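# Close both cupboard doors fully with Stretch robot

## Task

Push both of the cupboard's doors completely closed without ever slamming either door (opening or closing) and without the robot toppling or finishing tilted. The doors must stay shut by themselves, not because the robot is holding them. At the end the robot must release everything and back away.

## Robot and tools

ROBOT. A Hello Robot Stretch 4 with a single arm. It has an omni-wheel base, a lift that rides up and down a mast, an arm that telescopes straight forward, a three-joint wrist (yaw, pitch, roll) and a two-finger gripper. It stands about 1.6 m tall, and no part of the base rim is more than 0.23 m from the base origin.

FRAMES. The base frame sits on the floor below the base centre: x ahead, y to the left, z up. hand_pose is reported in this frame. It marks a point between the open fingertips, and with all wrist joints at 0 its axes line up with the base axes. Treat the printed hand position as approximate. The odometry frame is wherever the base frame was when the scene began.

execute_actions. Argument "actions" is a list holding one action or nothing. An empty list only reports state and images. One action may carry "base", "joints" or both, plus optional "pace" and "contact_limits". Alternatively it carries only {"end_of_arm": "enable_torque"}, which revives any wrist or gripper motor that shut off and makes it hold still. Every motion in an action starts together, and they may finish at different moments.
- "base": one key only, always a relative move counted from the base position in the latest reported state. translate_m: metres straight ahead (positive forward, -2 to 2). strafe_m: metres sideways (positive to the left, -2 to 2). rotate_rad: radians of turn in place (positive counter-clockwise from above, -3.2 to 3.2).
- "joints": absolute targets, by name. lift_m 0 to 1.2 m; arm_m 0 to 0.55 m of extension; wrist_yaw_rad -1.134 to 4.276 (0 points ahead, positive turns left, 3.14 folds it back, over 3.4 may hit the arm); wrist_pitch_rad -1.117 to 4.259 (0 level, 1.57 pointing down); wrist_roll_rad -1.117 to 4.259 (0 puts both fingers level, positive is clockwise when viewed from behind the gripper); gripper_m -0.038 to 0.141 m, the fingertip gap (values under 0 squeeze the tips together). Tolerances counted as reached: lift and arm ±0.004, yaw ±0.02, pitch ±0.05, roll ±0.02, gripper ±0.004. A target outside its range is clipped and the result notes this; any other bad value or unknown key rejects the whole call with no motion.
- "pace": "slow", "default", "fast" or "max" (omitted = default). Base speed tops out at 0.1, 0.3, 0.4 or 0.6 m/s and turning at 1, 2, 3 or 4 rad/s respectively; with the lift above 0.2 these drop, reaching 0.3 m/s and 1 rad/s at lift 1.2.
- "contact_limits": only key arm_m, a number from 0 (gentlest) to 0.75 (firmest); 0.5 if omitted. When exceeded the arm halts with contact_stop.
A single action runs at most 15 s. Anything you leave out of an action may keep pushing toward an earlier target without the status saying so. "cameras": list from head_camera, head_left_camera, head_right_camera, wrist_camera, all; null/omitted/["all"] means every camera, [] means none. If a result reports a stop, the remaining calls in that same reply are skipped.

wait: "seconds" from 0 to 10; commands nothing new and returns state and images.
zoom_image: "camera" plus "region" [x0, y0, x1, y1] in image pixels, origin at top-left, no larger than 504 by 504; works on the latest full image of that camera.
finished_scene: "scene" is the integer 1 or 2; it ends that scene permanently and reports success.

CAMERAS. head_camera (420x560) looks forward and down from the mast top; aim it by turning the base. head_left_camera and head_right_camera (420x672 fisheye) sit beside it, pitched lower, and show the base and arm. wrist_camera (616x392) looks along the fingers, fingertips near the bottom of the image. A calibration block gives intrinsics K, distortion D and T_world_to_cam from base frame to camera; expect small per-scene errors, larger for the wrist camera.

RESULT LINES. "pictures" lists the camera for each returned image, in order. base_status and joint_status: "done"; "off_target" (resting short and maybe still pushing); "contact_stop_at_<key>" (hit something, target dropped, that part goes slack); "limit_stop_at_<name>" (a built-in limit, e.g. own_body for self-collision or tilt above 6 degrees, which makes lift, arm and wheels slack and unresponsive until the lean eases); "time_out"; "torque_fault" (wrist or gripper motor went limp; send enable_torque). on_its_own covers what the call did not command; "held at" there means the held target. lidar_m: 12 distances in metres from the base origin, 30-degree sectors starting straight ahead and going counter-clockwise (4th left, 7th behind, 10th right); "-" means nothing seen or closer than 0.25 m. wrist_depth_mm: 7x7 grid of depths in mm (100 to 2000), read from top-left. base_odometry counts wheel rotation only; if turned_by_wheels and turned_by_imu differ by over about 0.1 rad, the base struck something or slid. base_tilt in degrees, forward and right positive, with a fixed offset up to about 1.5. motor_effort is percent of maximum, positive toward higher joint values, peak in brackets; for wheel_0, wheel_1, wheel_2 positive turns the base right.

CAUTIONS. Move doors gently: use "slow" pace and low arm_m contact limits when pushing a door so it does not bang shut or swing open hard. Avoid steady strong pushes with a raised gripper, and avoid driving or turning with heavy loads at long reach, to keep from tipping. Do not drive the gripper into surfaces with base or arm moves, which can cause torque faults. Before ending, make sure each door sits fully closed on its own, open the gripper, retract and move the robot away.

Each tool is called after ">>>" by a JSON object that holds its "name" and its "arguments".

## Session

>>> {"name": "execute_actions", "arguments": {"actions": []}}

Scene clock: 0.00 s.
base_odometry: x=+0.000 y=+0.000 heading=+0.000 (m, m, rad; odometry frame)
turned_by_wheels: +0.000 (rad since the last result)
turned_by_imu: +0.000 (rad since the last result)
base_tilt: forward=+0.5 right=-0.1 (deg)
lidar_m: 1.36 1.57 2.57 2.58 2.83 1.45 2.36 2.57 1.33 1.33 1.54 1.36
base_status: not commanded
joint_positions: lift_m=+0.274 arm_m=-0.002 wrist_yaw_rad=+3.144 wrist_pitch_rad=-0.006 wrist_roll_rad=+0.020 gripper_m=+0.057
joint_status: not commanded
motor_effort: lift_m=+18 arm_m=+0 wrist_yaw_rad=+0 wrist_pitch_rad=-6 wrist_roll_rad=+2 gripper_m=-3 wheel_0=+0 wheel_1=+0 wheel_2=+0 (%)
hand_pose: x=-0.1195 y=+0.0867 z=+0.4537 quat_wxyz=(-0.001, +0.003, +0.010, +1.000) (m; base frame)
wrist_depth_mm: - 152 245 - - - - / - 148 149 - - - - / - 112 146 - - - - / - 119 145 - - - - / 145 144 - - - - - / 218 - - - - 1756 1708 / 216 1430 192 1397 190 1255 1336
pictures: head_camera, head_left_camera, head_right_camera, wrist_camera
Images, in order (width x height): head_camera 420x560, head_left_camera 420x672, head_right_camera 420x672, wrist_camera 616x392.

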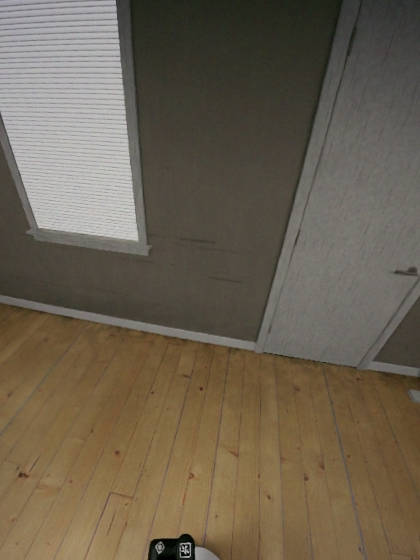

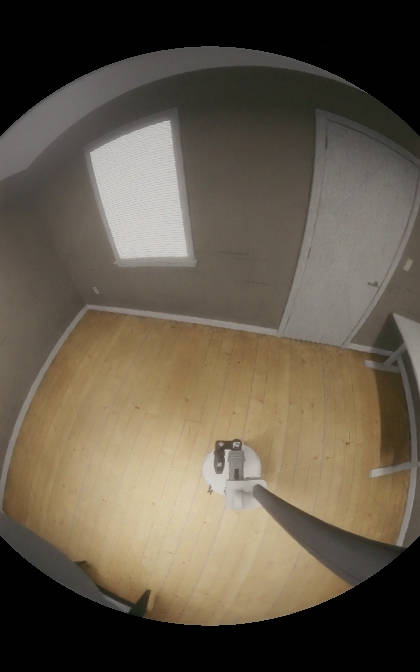

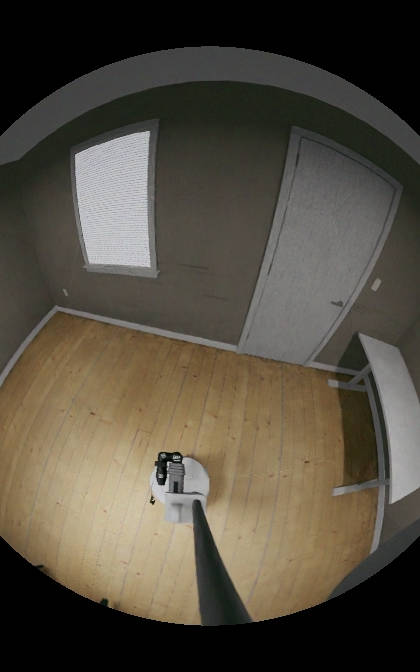

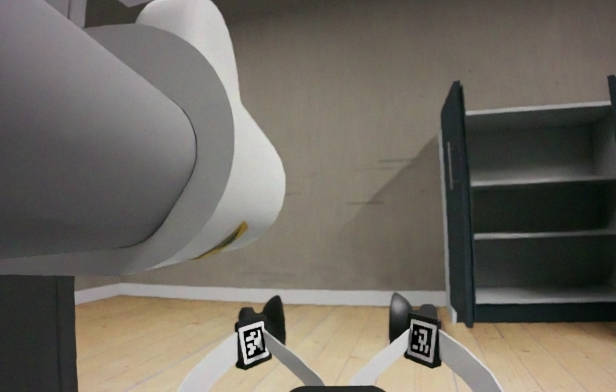

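The cupboard is behind-left. Turn and unfold.

>>> {"name": "execute_actions", "arguments": {"actions": [{"base":{"rotate_rad":2.7},"joints":{"lift_m":0.4,"wrist_yaw_rad":0}}]}}

Scene clock: 5.80 s.
base_odometry: x=+0.000 y=+0.000 heading=+2.700 (m, m, rad; odometry frame)
turned_by_wheels: +2.700 (rad since the last result)
turned_by_imu: +2.663 (rad since the last result)
base_tilt: forward=+0.5 right=-0.1 (deg)
lidar_m: 1.47 2.33 2.50 1.34 1.35 1.59 1.37 1.35 1.59 2.57 2.57 1.77
base_status: done
joint_positions: lift_m=+0.400 arm_m=-0.002 wrist_yaw_rad=+0.000 wrist_pitch_rad=-0.006 wrist_roll_rad=+0.020 gripper_m=+0.057
joint_status: all done
motor_effort: lift_m=+20(16) arm_m=+0(0) wrist_yaw_rad=-2(7) wrist_pitch_rad=-11(7) wrist_roll_rad=+0(0) gripper_m=-3(2) wheel_0=-1(4) wheel_1=-1(7) wheel_2=-1(9) (%)
hand_pose: x=+0.4577 y=-0.0873 z=+0.5797 quat_wxyz=(+1.000, +0.010, -0.003, +0.000) (m; base frame)
wrist_depth_mm: - - - - - - - / 1983 - - - - - - / 1983 - - - - - - / 1863 - - - - - - / 1983 - - - - - - / 1808 1983 - - 1983 - - / 1756 1756 191 1576 190 1499 1618
pictures: head_camera, head_left_camera, head_right_camera, wrist_camera
camera_calibration (this result's frames):
wrist_camera: T_world_to_cam=[[0.0674799, -0.994263, -0.0829913, -0.0494489], [0.0648697, 0.0873771, -0.994061, 0.630504], [0.99561, 0.0616955, 0.0703938, -0.270471], [0, 0, 0, 1]] pos_world=[0.23172, -0.08757, 0.641695]
Images, in order (width x height): head_camera 420x560, head_left_camera 420x672, head_right_camera 420x672, wrist_camera 616x392.

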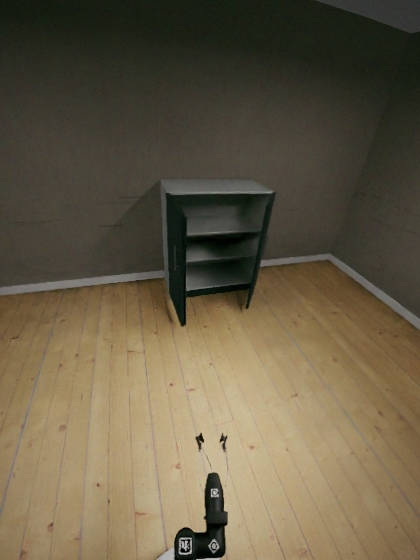

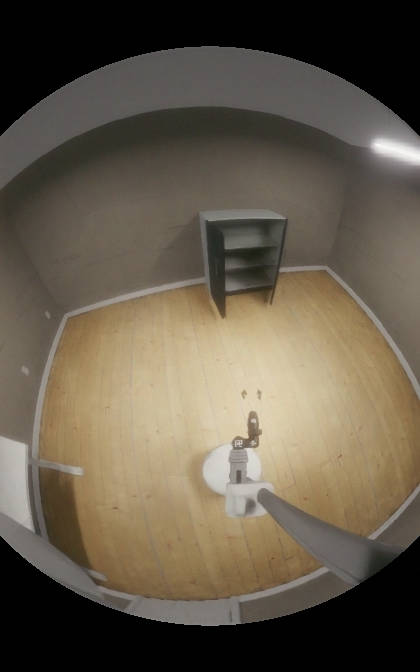

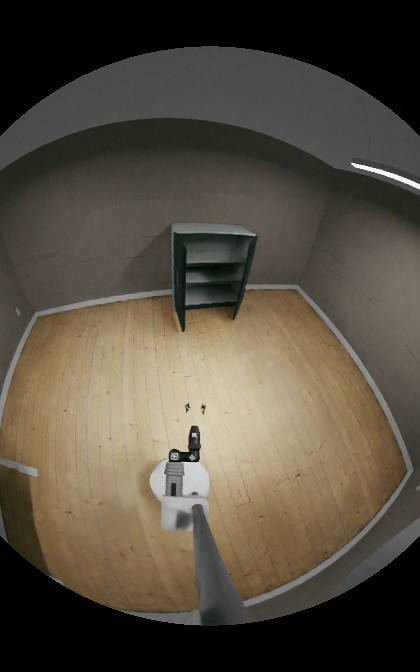

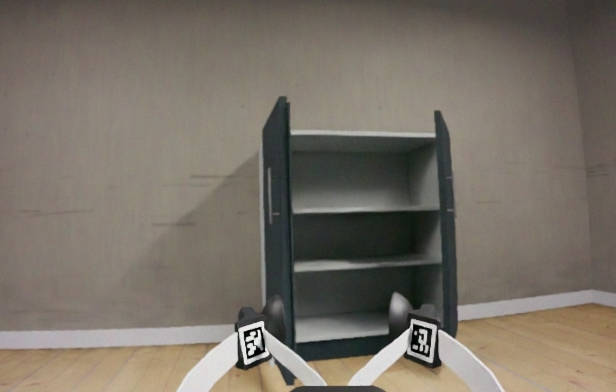

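>>> {"name": "zoom_image", "arguments": {"camera": "head_camera", "region": [130, 160, 310, 340]}}

Region (130, 160, 310, 340) of head_camera's 420x560 image, scaled by 2.800, with more detail than that image has.

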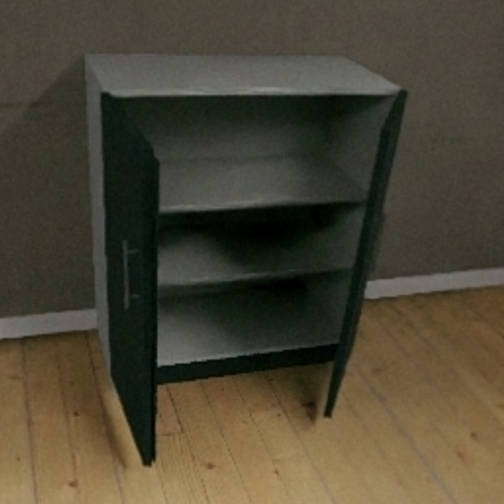

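>>> {"name": "execute_actions", "arguments": {"actions": [{"base":{"rotate_rad":0.22},"joints":{"lift_m":0.22,"gripper_m":0.0},"pace":"fast"}], "cameras": []}}

>>> {"name": "execute_actions", "arguments": {"actions": [{"base":{"translate_m":0.85},"pace":"fast"}], "cameras": ["head_camera","head_left_camera","wrist_camera"]}}

Scene clock: 39.83 s.
base_odometry: x=+0.000 y=+0.000 heading=+2.920 (m, m, rad; odometry frame)
turned_by_wheels: +0.220 (rad since the last result)
turned_by_imu: +0.217 (rad since the last result)
base_tilt: forward=+0.5 right=-0.1 (deg)
lidar_m: 1.44 2.41 2.26 1.34 1.41 1.47 1.38 1.43 1.93 2.56 2.68 1.74
base_status: done
joint_positions: lift_m=+0.220 arm_m=-0.002 wrist_yaw_rad=+0.000 wrist_pitch_rad=-0.006 wrist_roll_rad=+0.020 gripper_m=+0.000
joint_status: all done
motor_effort: lift_m=+15(23) arm_m=+0(0) wrist_yaw_rad=+0(1) wrist_pitch_rad=-9(6) wrist_roll_rad=-1(1) gripper_m=-6(5) wheel_0=+1(5) wheel_1=+1(10) wheel_2=+1(8) (%)
hand_pose: x=+0.4577 y=-0.0874 z=+0.4002 quat_wxyz=(+1.000, +0.010, -0.003, +0.000) (m; base frame)
wrist_depth_mm: - - - - - - - / - - - - 1983 - - / - - - - - - 1756 / - - - - 1863 - 1756 / - - - - - - 1808 / - - - - 1499 1708 1618 / 1281 1308 1229 188 178 1182 1160
pictures: none
No camera images: the call's "cameras" was empty. Leave "cameras" out to get every camera's image.

Scene clock: 43.23 s.
base_odometry: x=-0.829 y=+0.187 heading=+2.920 (m, m, rad; odometry frame)
turned_by_wheels: +0.000 (rad since the last result)
turned_by_imu: -0.001 (rad since the last result)
base_tilt: forward=+0.4 right=-0.2 (deg)
lidar_m: 0.86 1.53 2.11 2.17 1.52 1.92 2.20 2.28 2.67 2.54 1.10 0.60
base_status: done
joint_positions: lift_m=+0.220 arm_m=-0.002 wrist_yaw_rad=+0.000 wrist_pitch_rad=-0.006 wrist_roll_rad=+0.020 gripper_m=+0.000
joint_status: not commanded
motor_effort: lift_m=+15(15) arm_m=+0(0) wrist_yaw_rad=-1(2) wrist_pitch_rad=-7(7) wrist_roll_rad=-1(0) gripper_m=-5(7) wheel_0=-1(7) wheel_1=-2(7) wheel_2=-1(10) (%)
hand_pose: x=+0.4577 y=-0.0874 z=+0.4002 quat_wxyz=(+1.000, +0.010, -0.003, +0.000) (m; base frame)
wrist_depth_mm: 1397 1366 1397 1336 691 392 1182 / 1336 1336 1336 1308 707 399 1255 / 1308 1336 1336 1281 732 379 1098 / 1308 1308 1308 1308 741 384 1229 / 1366 1281 1281 1229 741 384 1205 / 1281 1281 1281 1255 591 387 1182 / 1229 1205 1229 188 178 357 798
pictures: head_camera, head_left_camera, wrist_camera
camera_calibration (this result's frames):
wrist_camera: T_world_to_cam=[[0.0671667, -0.994284, -0.0829936, -0.0642944], [0.0648625, 0.0873568, -0.994063, 0.452043], [0.995631, 0.0613848, 0.0703592, -0.257824], [0, 0, 0, 1]] pos_world=[0.231695, -0.0875895, 0.462164]
Images, in order (width x height): head_camera 420x560, head_left_camera 420x672, wrist_camera 616x392.

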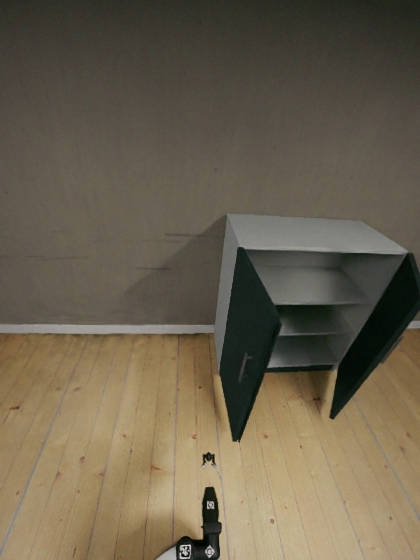

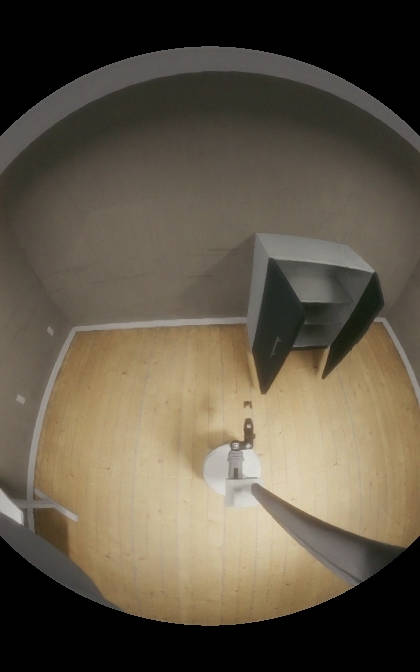

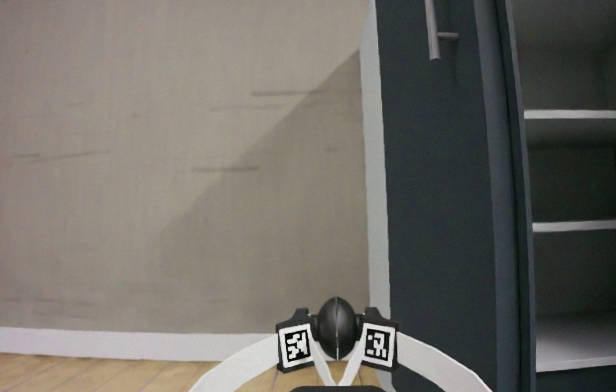

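>>> {"name": "execute_actions", "arguments": {"actions": [{"base":{"translate_m":0.1},"joints":{"arm_m":0.25}}], "cameras": ["head_camera","wrist_camera"]}}

>>> {"name": "execute_actions", "arguments": {"actions": [{"base":{"strafe_m":-0.25},"pace":"slow"}], "cameras": ["head_camera","wrist_camera"]}}

Scene clock: 57.83 s.
base_odometry: x=-0.927 y=+0.209 heading=+2.920 (m, m, rad; odometry frame)
turned_by_wheels: +0.000 (rad since the last result)
turned_by_imu: +0.000 (rad since the last result)
base_tilt: forward=+0.4 right=-0.2 (deg)
lidar_m: 0.84 1.42 1.91 2.18 1.58 1.93 2.34 2.40 2.65 2.55 1.02 0.54
base_status: done
joint_positions: lift_m=+0.220 arm_m=+0.248 wrist_yaw_rad=+0.000 wrist_pitch_rad=-0.006 wrist_roll_rad=+0.020 gripper_m=+0.000
joint_status: all done
motor_effort: lift_m=+15(15) arm_m=+10(9) wrist_yaw_rad=-1(1) wrist_pitch_rad=-7(8) wrist_roll_rad=+1(1) gripper_m=-5(5) wheel_0=+0(5) wheel_1=+0(6) wheel_2=+1(8) (%)
hand_pose: x=+0.7077 y=-0.0874 z=+0.4002 quat_wxyz=(+1.000, +0.010, -0.003, +0.000) (m; base frame)
wrist_depth_mm: 976 991 976 960 661 309 228 / 976 976 960 960 683 314 231 / 960 960 960 960 699 320 235 / 960 946 946 946 723 324 236 / 946 931 931 931 741 325 236 / 931 931 917 904 549 324 236 / 931 904 917 187 178 300 235
pictures: head_camera, wrist_camera
camera_calibration (this result's frames):
wrist_camera: T_world_to_cam=[[0.0671673, -0.994285, -0.0829846, -0.0810911], [0.0649976, 0.0873561, -0.994054, 0.435766], [0.995622, 0.0613742, 0.0704936, -0.506799], [0, 0, 0, 1]] pos_world=[0.481703, -0.0875902, 0.462172]
Images, in order (width x height): head_camera 420x560, wrist_camera 616x392.

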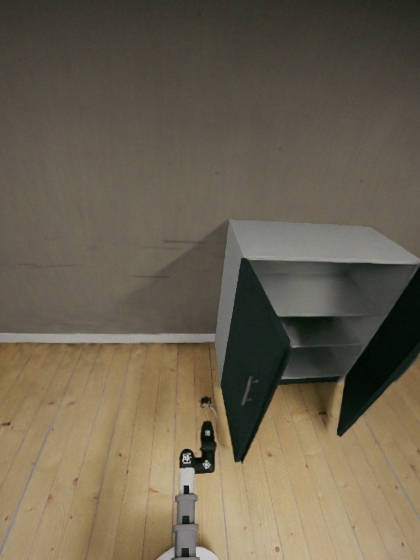

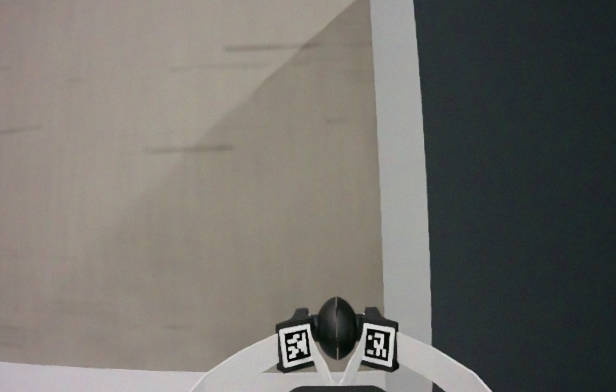

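Scene clock: 61.47 s.
base_odometry: x=-0.872 y=+0.453 heading=+2.920 (m, m, rad; odometry frame)
turned_by_wheels: +0.000 (rad since the last result)
turned_by_imu: +0.000 (rad since the last result)
base_tilt: forward=+0.4 right=-0.1 (deg)
lidar_m: 0.69 1.42 1.94 2.44 1.82 2.36 2.32 2.38 2.42 2.30 0.85 0.61
base_status: done
joint_positions: lift_m=+0.220 arm_m=+0.248 wrist_yaw_rad=+0.000 wrist_pitch_rad=-0.006 wrist_roll_rad=+0.020 gripper_m=+0.000
joint_status: not commanded
motor_effort: lift_m=+15(15) arm_m=+9(9) wrist_yaw_rad=-2(11) wrist_pitch_rad=-8(8) wrist_roll_rad=+0(0) gripper_m=-5(6) wheel_0=+1(4) wheel_1=-2(3) wheel_2=+0(0) (%)
hand_pose: x=+0.7078 y=-0.0873 z=+0.4002 quat_wxyz=(+1.000, +0.010, -0.003, +0.000) (m; base frame)
wrist_depth_mm: 991 976 960 342 254 200 - / 1008 976 960 340 253 200 174 / 946 960 960 340 254 200 175 / 946 991 946 340 252 200 176 / 946 931 931 336 252 198 174 / 946 917 917 319 234 198 173 / 931 931 917 188 178 190 -
pictures: head_camera, wrist_camera
camera_calibration (this result's frames):
wrist_camera: T_world_to_cam=[[0.0674488, -0.994266, -0.0829846, -0.0812093], [0.0649729, 0.0873746, -0.994054, 0.435776], [0.995605, 0.061656, 0.0704936, -0.506795], [0, 0, 0, 1]] pos_world=[0.481731, -0.0875725, 0.462172]
Images, in order (width x height): head_camera 420x560, wrist_camera 616x392.

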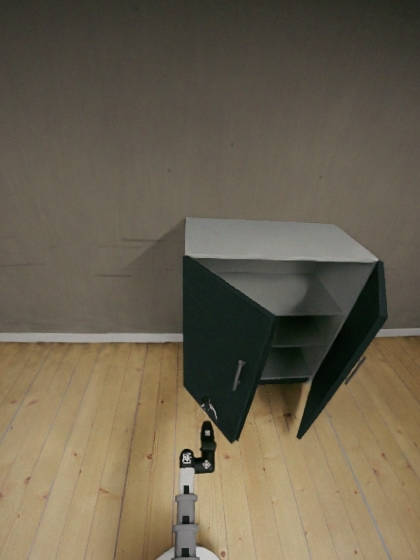

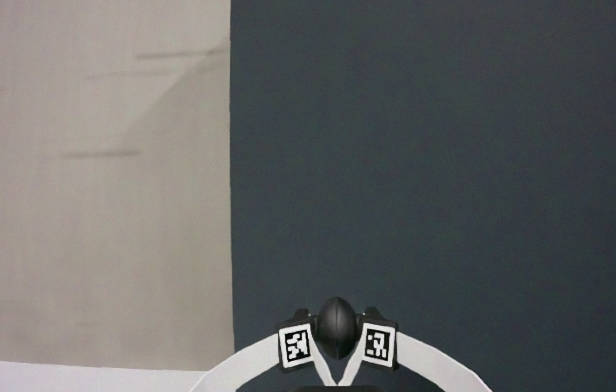

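>>> {"name": "execute_actions", "arguments": {"actions": [{"base":{"strafe_m":-0.17},"joints":{"arm_m":0.35},"pace":"slow"}], "cameras": ["head_camera","wrist_camera"]}}

Scene clock: 67.17 s.
base_odometry: x=-0.834 y=+0.618 heading=+2.920 (m, m, rad; odometry frame)
turned_by_wheels: +0.000 (rad since the last result)
turned_by_imu: +0.000 (rad since the last result)
base_tilt: forward=+0.4 right=-0.1 (deg)
lidar_m: 0.77 1.42 1.96 2.60 1.95 2.44 2.31 2.38 2.24 2.12 2.06 0.74
base_status: done
joint_positions: lift_m=+0.220 arm_m=+0.348 wrist_yaw_rad=+0.000 wrist_pitch_rad=-0.006 wrist_roll_rad=+0.020 gripper_m=+0.000
joint_status: all done
motor_effort: lift_m=+15(15) arm_m=+10(13) wrist_yaw_rad=-2(6) wrist_pitch_rad=-6(8) wrist_roll_rad=-1(0) gripper_m=-6(5) wheel_0=+1(8) wheel_1=-1(2) wheel_2=+0(0) (%)
hand_pose: x=+0.8077 y=-0.0873 z=+0.4002 quat_wxyz=(+1.000, +0.010, -0.003, +0.000) (m; base frame)
wrist_depth_mm: 891 347 298 264 237 213 201 / 878 340 297 262 235 212 200 / 878 338 294 259 233 211 197 / 854 334 290 257 232 210 196 / 842 329 287 255 229 208 195 / 842 327 285 248 223 206 194 / 842 324 279 188 178 202 -
pictures: head_camera, wrist_camera
camera_calibration (this result's frames):
wrist_camera: T_world_to_cam=[[0.0673871, -0.994269, -0.0829899, -0.0879189], [0.0649015, 0.0873711, -0.994059, 0.429319], [0.995614, 0.0616006, 0.0704173, -0.606312], [0, 0, 0, 1]] pos_world=[0.581713, -0.087576, 0.462167]
Images, in order (width x height): head_camera 420x560, wrist_camera 616x392.

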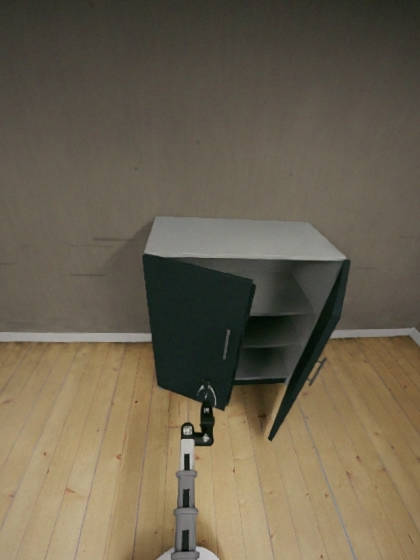

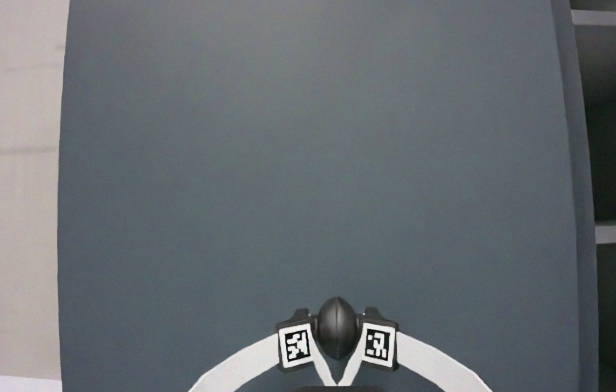

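>>> {"name": "execute_actions", "arguments": {"actions": [{"joints":{"arm_m":0.46},"pace":"slow","contact_limits":{"arm_m":0.2}}], "cameras": ["head_camera","wrist_camera"]}}

Scene clock: 73.60 s.
base_odometry: x=-0.834 y=+0.618 heading=+2.920 (m, m, rad; odometry frame)
turned_by_wheels: +0.000 (rad since the last result)
turned_by_imu: +0.000 (rad since the last result)
base_tilt: forward=+0.4 right=-0.1 (deg)
lidar_m: 0.90 1.44 1.96 2.60 1.93 2.41 2.30 2.38 2.23 2.13 2.03 0.72
base_status: not commanded
joint_positions: lift_m=+0.220 arm_m=+0.458 wrist_yaw_rad=+0.000 wrist_pitch_rad=-0.006 wrist_roll_rad=+0.020 gripper_m=+0.000
joint_status: all done
motor_effort: lift_m=+15(15) arm_m=+10(11) wrist_yaw_rad=+3(2) wrist_pitch_rad=-8(6) wrist_roll_rad=+0(1) gripper_m=-4(5) wheel_0=+1(1) wheel_1=-1(1) wheel_2=+0(0) (%)
contact_limits: arm_m 0.2
hand_pose: x=+0.9177 y=-0.0875 z=+0.4002 quat_wxyz=(+1.000, +0.010, -0.003, +0.000) (m; base frame)
wrist_depth_mm: 276 266 257 248 241 235 230 / 270 262 254 247 239 232 228 / 267 259 251 244 236 230 224 / 264 257 247 242 235 228 221 / 260 253 245 239 233 225 221 / 258 251 243 236 229 223 218 / 256 248 241 188 179 220 216
pictures: head_camera, wrist_camera
camera_calibration (this result's frames):
wrist_camera: T_world_to_cam=[[0.0667322, -0.994314, -0.0829805, -0.0949227], [0.0650936, 0.0873272, -0.994051, 0.422056], [0.995645, 0.0609337, 0.070551, -0.715897], [0, 0, 0, 1]] pos_world=[0.691641, -0.0876178, 0.462176]
Images, in order (width x height): head_camera 420x560, wrist_camera 616x392.

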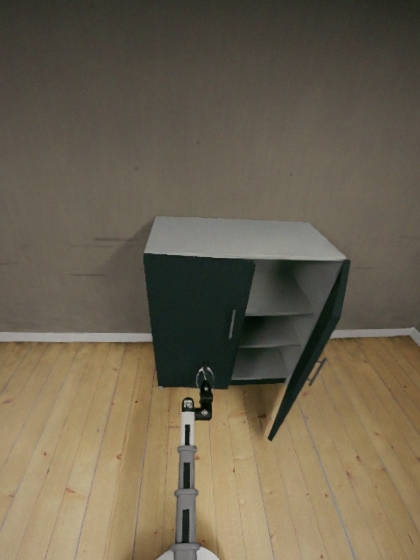

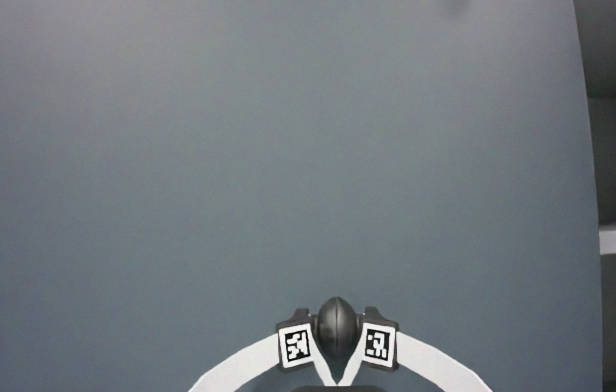

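>>> {"name": "execute_actions", "arguments": {"actions": [{"joints":{"arm_m":0.51},"pace":"slow","contact_limits":{"arm_m":0.2}}], "cameras": ["head_camera"]}}

Scene clock: 78.53 s.
base_odometry: x=-0.834 y=+0.618 heading=+2.920 (m, m, rad; odometry frame)
turned_by_wheels: +0.000 (rad since the last result)
turned_by_imu: +0.000 (rad since the last result)
base_tilt: forward=+0.6 right=-0.3 (deg)
lidar_m: 0.90 1.43 1.97 2.59 1.97 2.44 2.31 2.38 2.25 2.12 2.06 0.73
base_status: not commanded
joint_positions: lift_m=+0.220 arm_m=+0.492 wrist_yaw_rad=-0.008 wrist_pitch_rad=-0.007 wrist_roll_rad=+0.020 gripper_m=+0.000
joint_status: arm_m contact_stop (moved +0.033 of +0.052)
on_its_own: arm_m is slack since a contact_stop (your +0.510 is given up); wrist_yaw_rad is at rest, and its effort (+23) is outside its rest range (-13 to +13)
motor_effort: lift_m=+15(15) arm_m=+0(19) wrist_yaw_rad=+23(27) wrist_pitch_rad=-3(7) wrist_roll_rad=+0(0) gripper_m=+1(4) wheel_0=+5(5) wheel_1=+2(3) wheel_2=-10(10) (%)
contact_limits: arm_m 0.2
hand_pose: x=+0.9503 y=-0.0897 z=+0.4005 quat_wxyz=(+1.000, +0.010, -0.004, -0.004) (m; base frame)
wrist_depth_mm: 246 243 243 243 240 237 238 / 244 243 239 240 238 236 235 / 241 240 239 236 236 234 232 / 237 236 235 233 232 231 229 / 236 235 234 231 229 229 229 / 234 231 229 228 229 227 224 / 231 230 178 204 180 223 223
pictures: head_camera
Images, in order (width x height): head_camera 420x560.

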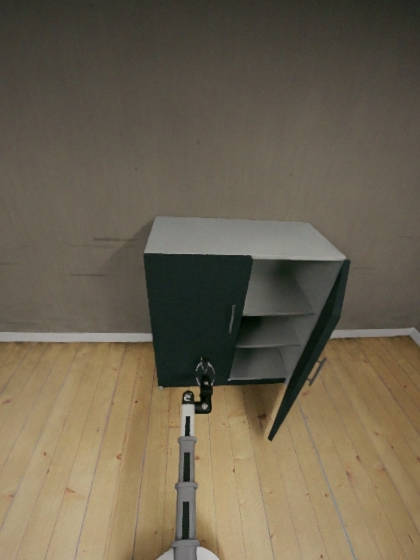

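>>> {"name": "execute_actions", "arguments": {"actions": [{"base":{"strafe_m":-0.2},"joints":{"arm_m":0.0},"pace":"fast"}], "cameras": ["head_camera"]}}

>>> {"name": "execute_actions", "arguments": {"actions": [{"base":{"strafe_m":-0.42},"pace":"fast"}], "cameras": ["head_camera","wrist_camera"]}}

Scene clock: 93.63 s.
base_odometry: x=-0.790 y=+0.813 heading=+2.919 (m, m, rad; odometry frame)
turned_by_wheels: +0.000 (rad since the last result)
turned_by_imu: +0.000 (rad since the last result)
base_tilt: forward=+0.4 right=-0.1 (deg)
lidar_m: 0.92 0.95 1.96 2.78 2.18 2.47 2.30 2.38 2.01 1.91 1.98 0.62
base_status: done
joint_positions: lift_m=+0.220 arm_m=+0.002 wrist_yaw_rad=+0.000 wrist_pitch_rad=-0.006 wrist_roll_rad=+0.020 gripper_m=+0.000
joint_status: all done
motor_effort: lift_m=+15(15) arm_m=-9(8) wrist_yaw_rad=-1(22) wrist_pitch_rad=-7(8) wrist_roll_rad=+0(2) gripper_m=-5(5) wheel_0=-2(12) wheel_1=+1(8) wheel_2=+0(7) (%)
hand_pose: x=+0.4610 y=-0.0875 z=+0.4002 quat_wxyz=(+1.000, +0.010, -0.003, +0.000) (m; base frame)
wrist_depth_mm: 1255 759 759 759 1160 535 1205 / 1255 750 759 741 1205 484 1182 / 1255 741 750 750 1078 842 1182 / 1229 741 732 732 1182 976 1182 / 1182 732 732 723 1138 768 1160 / 1182 707 715 715 1160 976 1138 / 1182 715 715 187 178 359 564
pictures: head_camera
Images, in order (width x height): head_camera 420x560.

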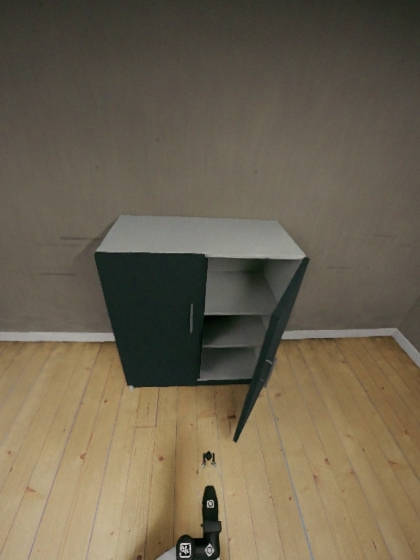

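Scene clock: 95.90 s.
base_odometry: x=-0.698 y=+1.223 heading=+2.919 (m, m, rad; odometry frame)
turned_by_wheels: +0.000 (rad since the last result)
turned_by_imu: +0.000 (rad since the last result)
base_tilt: forward=+0.5 right=-0.2 (deg)
lidar_m: 0.57 0.64 1.97 3.21 2.55 2.43 2.30 2.24 1.58 1.49 1.56 1.47
base_status: done
joint_positions: lift_m=+0.220 arm_m=+0.002 wrist_yaw_rad=+0.000 wrist_pitch_rad=-0.006 wrist_roll_rad=+0.020 gripper_m=+0.000
joint_status: not commanded
motor_effort: lift_m=+15(15) arm_m=-9(9) wrist_yaw_rad=+0(0) wrist_pitch_rad=-6(9) wrist_roll_rad=+0(1) gripper_m=-5(6) wheel_0=-1(10) wheel_1=+1(9) wheel_2=+0(1) (%)
hand_pose: x=+0.4610 y=-0.0875 z=+0.4002 quat_wxyz=(+1.000, +0.010, -0.003, +0.000) (m; base frame)
wrist_depth_mm: 788 418 530 699 1255 1229 1229 / 778 421 512 676 1229 1205 1182 / 759 413 517 668 1205 1182 1138 / 759 410 508 668 1205 1182 1160 / 750 410 504 661 1182 1182 1160 / 750 399 496 569 1205 1160 1138 / 732 397 459 188 178 1138 1118
pictures: head_camera, wrist_camera
camera_calibration (this result's frames):
wrist_camera: T_world_to_cam=[[0.0669037, -0.994303, -0.0829805, -0.0644804], [0.0649006, 0.0873275, -0.994063, 0.451803], [0.995646, 0.0611211, 0.0703734, -0.261162], [0, 0, 0, 1]] pos_world=[0.235017, -0.0876053, 0.462149]
Images, in order (width x height): head_camera 420x560, wrist_camera 616x392.

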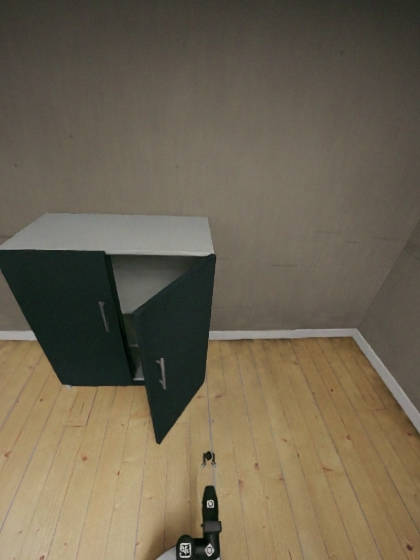

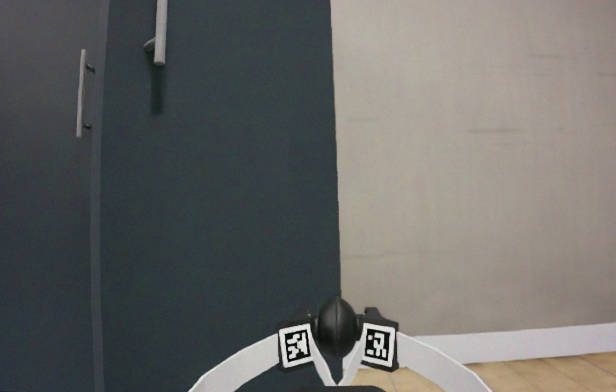

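>>> {"name": "execute_actions", "arguments": {"actions": [{"base":{"strafe_m":0.08},"joints":{"arm_m":0.22}}], "cameras": []}}

>>> {"name": "execute_actions", "arguments": {"actions": [{"base":{"strafe_m":0.21},"joints":{"arm_m":0.35},"pace":"slow"}], "cameras": ["head_camera","wrist_camera"]}}

Scene clock: 102.40 s.
base_odometry: x=-0.715 y=+1.145 heading=+2.920 (m, m, rad; odometry frame)
turned_by_wheels: +0.000 (rad since the last result)
turned_by_imu: +0.000 (rad since the last result)
base_tilt: forward=+0.6 right=+0.0 (deg)
lidar_m: 0.57 0.93 1.96 3.13 2.44 2.45 2.31 2.32 1.68 1.57 1.66 1.46
base_status: done
joint_positions: lift_m=+0.220 arm_m=+0.218 wrist_yaw_rad=+0.000 wrist_pitch_rad=-0.006 wrist_roll_rad=+0.020 gripper_m=+0.000
joint_status: all done
motor_effort: lift_m=+15(15) arm_m=+10(8) wrist_yaw_rad=-1(0) wrist_pitch_rad=-7(8) wrist_roll_rad=+0(1) gripper_m=-5(5) wheel_0=+3(7) wheel_1=-2(7) wheel_2=+1(0) (%)
hand_pose: x=+0.6777 y=-0.0874 z=+0.4002 quat_wxyz=(+1.000, +0.010, -0.003, +0.000) (m; base frame)
wrist_depth_mm: 188 224 282 373 1008 1025 1008 / 189 223 279 368 991 991 991 / 187 223 277 362 521 991 976 / 186 220 273 353 517 960 960 / 184 216 271 351 496 960 931 / 181 214 267 307 488 946 946 / 180 212 244 189 178 946 946
pictures: none
No camera images: the call's "cameras" was empty. Leave "cameras" out to get every camera's image.

Scene clock: 105.67 s.
base_odometry: x=-0.761 y=+0.940 heading=+2.920 (m, m, rad; odometry frame)
turned_by_wheels: +0.000 (rad since the last result)
turned_by_imu: +0.000 (rad since the last result)
base_tilt: forward=+0.4 right=-0.2 (deg)
lidar_m: 0.79 0.97 1.98 2.91 2.29 2.46 2.30 2.40 1.89 1.79 1.86 0.92
base_status: done
joint_positions: lift_m=+0.220 arm_m=+0.348 wrist_yaw_rad=+0.000 wrist_pitch_rad=-0.006 wrist_roll_rad=+0.020 gripper_m=+0.000
joint_status: all done
motor_effort: lift_m=+15(15) arm_m=+10(11) wrist_yaw_rad=+1(18) wrist_pitch_rad=-7(9) wrist_roll_rad=+0(0) gripper_m=-6(4) wheel_0=+1(5) wheel_1=+0(5) wheel_2=+1(2) (%)
hand_pose: x=+0.8077 y=-0.0875 z=+0.4002 quat_wxyz=(+1.000, +0.010, -0.003, +0.000) (m; base frame)
wrist_depth_mm: 407 370 274 293 317 343 366 / 404 397 271 290 314 340 364 / 399 394 270 287 307 332 357 / 397 392 268 283 304 327 351 / 392 389 264 278 301 324 345 / 387 382 259 271 296 319 340 / 382 379 253 187 178 315 334
pictures: head_camera, wrist_camera
camera_calibration (this result's frames):
wrist_camera: T_world_to_cam=[[0.066804, -0.99431, -0.0829777, -0.0876223], [0.0649544, 0.0873209, -0.99406, 0.429276], [0.99565, 0.0610174, 0.0704182, -0.606328], [0, 0, 0, 1]] pos_world=[0.58166, -0.0876118, 0.462152]
Images, in order (width x height): head_camera 420x560, wrist_camera 616x392.

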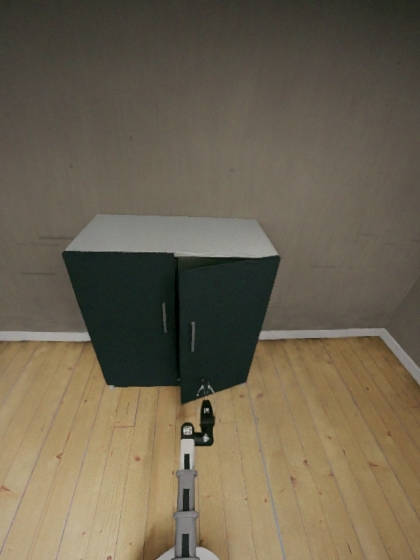

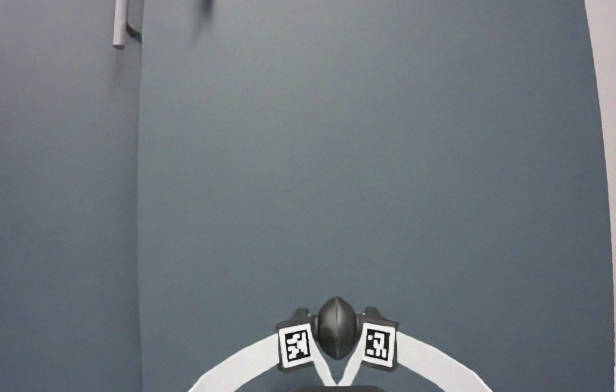

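>>> {"name": "execute_actions", "arguments": {"actions": [{"joints":{"arm_m":0.465},"pace":"slow","contact_limits":{"arm_m":0.2}}], "cameras": []}}

>>> {"name": "execute_actions", "arguments": {"actions": [{"joints":{"arm_m":0.515},"pace":"slow","contact_limits":{"arm_m":0.15}}], "cameras": ["head_camera"]}}

Scene clock: 112.73 s.
base_odometry: x=-0.761 y=+0.940 heading=+2.920 (m, m, rad; odometry frame)
turned_by_wheels: +0.000 (rad since the last result)
turned_by_imu: +0.000 (rad since the last result)
base_tilt: forward=+0.5 right=-0.2 (deg)
lidar_m: 0.88 0.95 1.97 2.94 2.25 2.45 2.31 2.36 1.92 1.79 1.87 0.96
base_status: not commanded
joint_positions: lift_m=+0.220 arm_m=+0.463 wrist_yaw_rad=+0.000 wrist_pitch_rad=-0.006 wrist_roll_rad=+0.020 gripper_m=+0.000
joint_status: all done
motor_effort: lift_m=+15(15) arm_m=+10(14) wrist_yaw_rad=-2(7) wrist_pitch_rad=-6(6) wrist_roll_rad=+1(2) gripper_m=-5(5) wheel_0=+1(1) wheel_1=+0(0) wheel_2=+1(1) (%)
contact_limits: arm_m 0.2
hand_pose: x=+0.9227 y=-0.0875 z=+0.4002 quat_wxyz=(+1.000, +0.010, -0.003, +0.000) (m; base frame)
wrist_depth_mm: 286 243 245 248 252 256 259 / 282 238 243 246 250 254 257 / 279 237 240 244 247 251 253 / 276 234 237 240 244 247 250 / 273 232 235 238 241 244 247 / 271 229 233 234 239 243 245 / 270 226 229 188 178 239 243
pictures: none
No camera images: the call's "cameras" was empty. Leave "cameras" out to get every camera's image.

Scene clock: 114.03 s.
base_odometry: x=-0.761 y=+0.940 heading=+2.919 (m, m, rad; odometry frame)
turned_by_wheels: +0.000 (rad since the last result)
turned_by_imu: +0.000 (rad since the last result)
base_tilt: forward=+0.5 right=-0.1 (deg)
lidar_m: 0.90 0.98 1.96 2.92 2.29 2.45 2.30 2.38 1.89 1.78 1.87 0.98
base_status: not commanded
joint_positions: lift_m=+0.220 arm_m=+0.501 wrist_yaw_rad=-0.008 wrist_pitch_rad=-0.007 wrist_roll_rad=+0.020 gripper_m=+0.000
joint_status: arm_m contact_stop (moved +0.038 of +0.052)
on_its_own: arm_m is slack since a contact_stop (your +0.515 is given up); wrist_yaw_rad is at rest, and its effort (+22) is outside its rest range (-13 to +13)
motor_effort: lift_m=+15(15) arm_m=+0(17) wrist_yaw_rad=+22(26) wrist_pitch_rad=-5(8) wrist_roll_rad=+1(0) gripper_m=-1(6) wheel_0=+5(5) wheel_1=+3(3) wheel_2=-9(9) (%)
contact_limits: arm_m 0.15
hand_pose: x=+0.9596 y=-0.0898 z=+0.4005 quat_wxyz=(+1.000, +0.010, -0.004, -0.004) (m; base frame)
wrist_depth_mm: 246 244 243 239 240 238 237 / 245 242 240 239 237 236 235 / 241 237 236 236 235 234 232 / 239 236 235 234 232 230 230 / 236 234 233 231 229 229 228 / 234 230 230 229 227 226 224 / 231 229 179 204 180 223 223
pictures: head_camera
Images, in order (width x height): head_camera 420x560.

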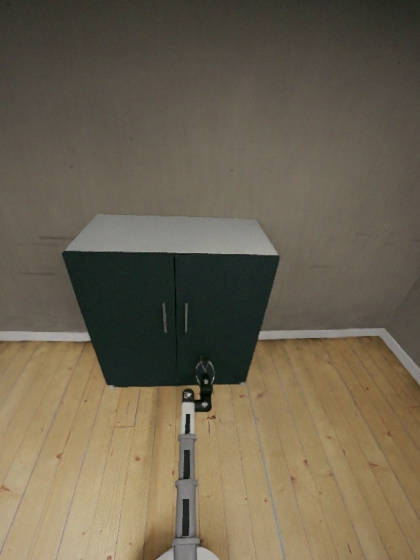

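>>> {"name": "execute_actions", "arguments": {"actions": [{"joints":{"arm_m":0.1},"pace":"fast"}], "cameras": ["head_camera","wrist_camera"]}}

Scene clock: 120.60 s.
base_odometry: x=-0.761 y=+0.940 heading=+2.920 (m, m, rad; odometry frame)
turned_by_wheels: +0.000 (rad since the last result)
turned_by_imu: +0.000 (rad since the last result)
base_tilt: forward=+0.5 right=-0.2 (deg)
lidar_m: 0.88 0.96 1.97 2.93 2.29 2.46 2.29 2.37 1.89 1.80 1.84 0.99
base_status: not commanded
joint_positions: lift_m=+0.220 arm_m=+0.102 wrist_yaw_rad=+0.000 wrist_pitch_rad=-0.006 wrist_roll_rad=+0.020 gripper_m=+0.000
joint_status: all done
motor_effort: lift_m=+15(15) arm_m=-9(10) wrist_yaw_rad=+1(24) wrist_pitch_rad=-5(6) wrist_roll_rad=+2(1) gripper_m=-6(6) wheel_0=+3(5) wheel_1=+0(3) wheel_2=+1(9) (%)
hand_pose: x=+0.5610 y=-0.0874 z=+0.4002 quat_wxyz=(+1.000, +0.010, -0.003, +0.000) (m; base frame)
wrist_depth_mm: 661 661 661 647 640 640 1098 / 661 654 654 640 640 634 1098 / 661 647 647 640 627 627 1098 / 647 640 634 634 627 621 1078 / 634 634 627 621 621 615 1042 / 627 634 627 627 609 609 1078 / 627 615 621 188 178 609 1008
pictures: head_camera, wrist_camera
camera_calibration (this result's frames):
wrist_camera: T_world_to_cam=[[0.0669398, -0.9943, -0.0829803, -0.0711796], [0.0648768, 0.0873283, -0.994065, 0.445321], [0.995646, 0.061159, 0.0703527, -0.360702], [0, 0, 0, 1]] pos_world=[0.335006, -0.0876028, 0.462148]
Images, in order (width x height): head_camera 420x560, wrist_camera 616x392.

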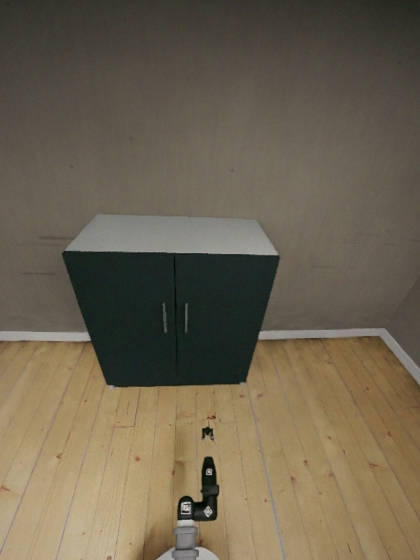

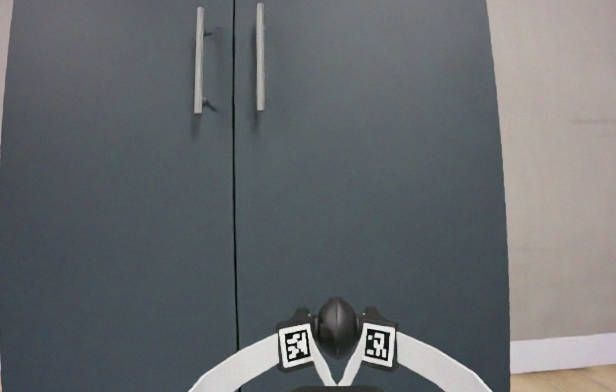

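>>> {"name": "finished_scene", "arguments": {"scene": 1}}

The scene is finished: the task was done.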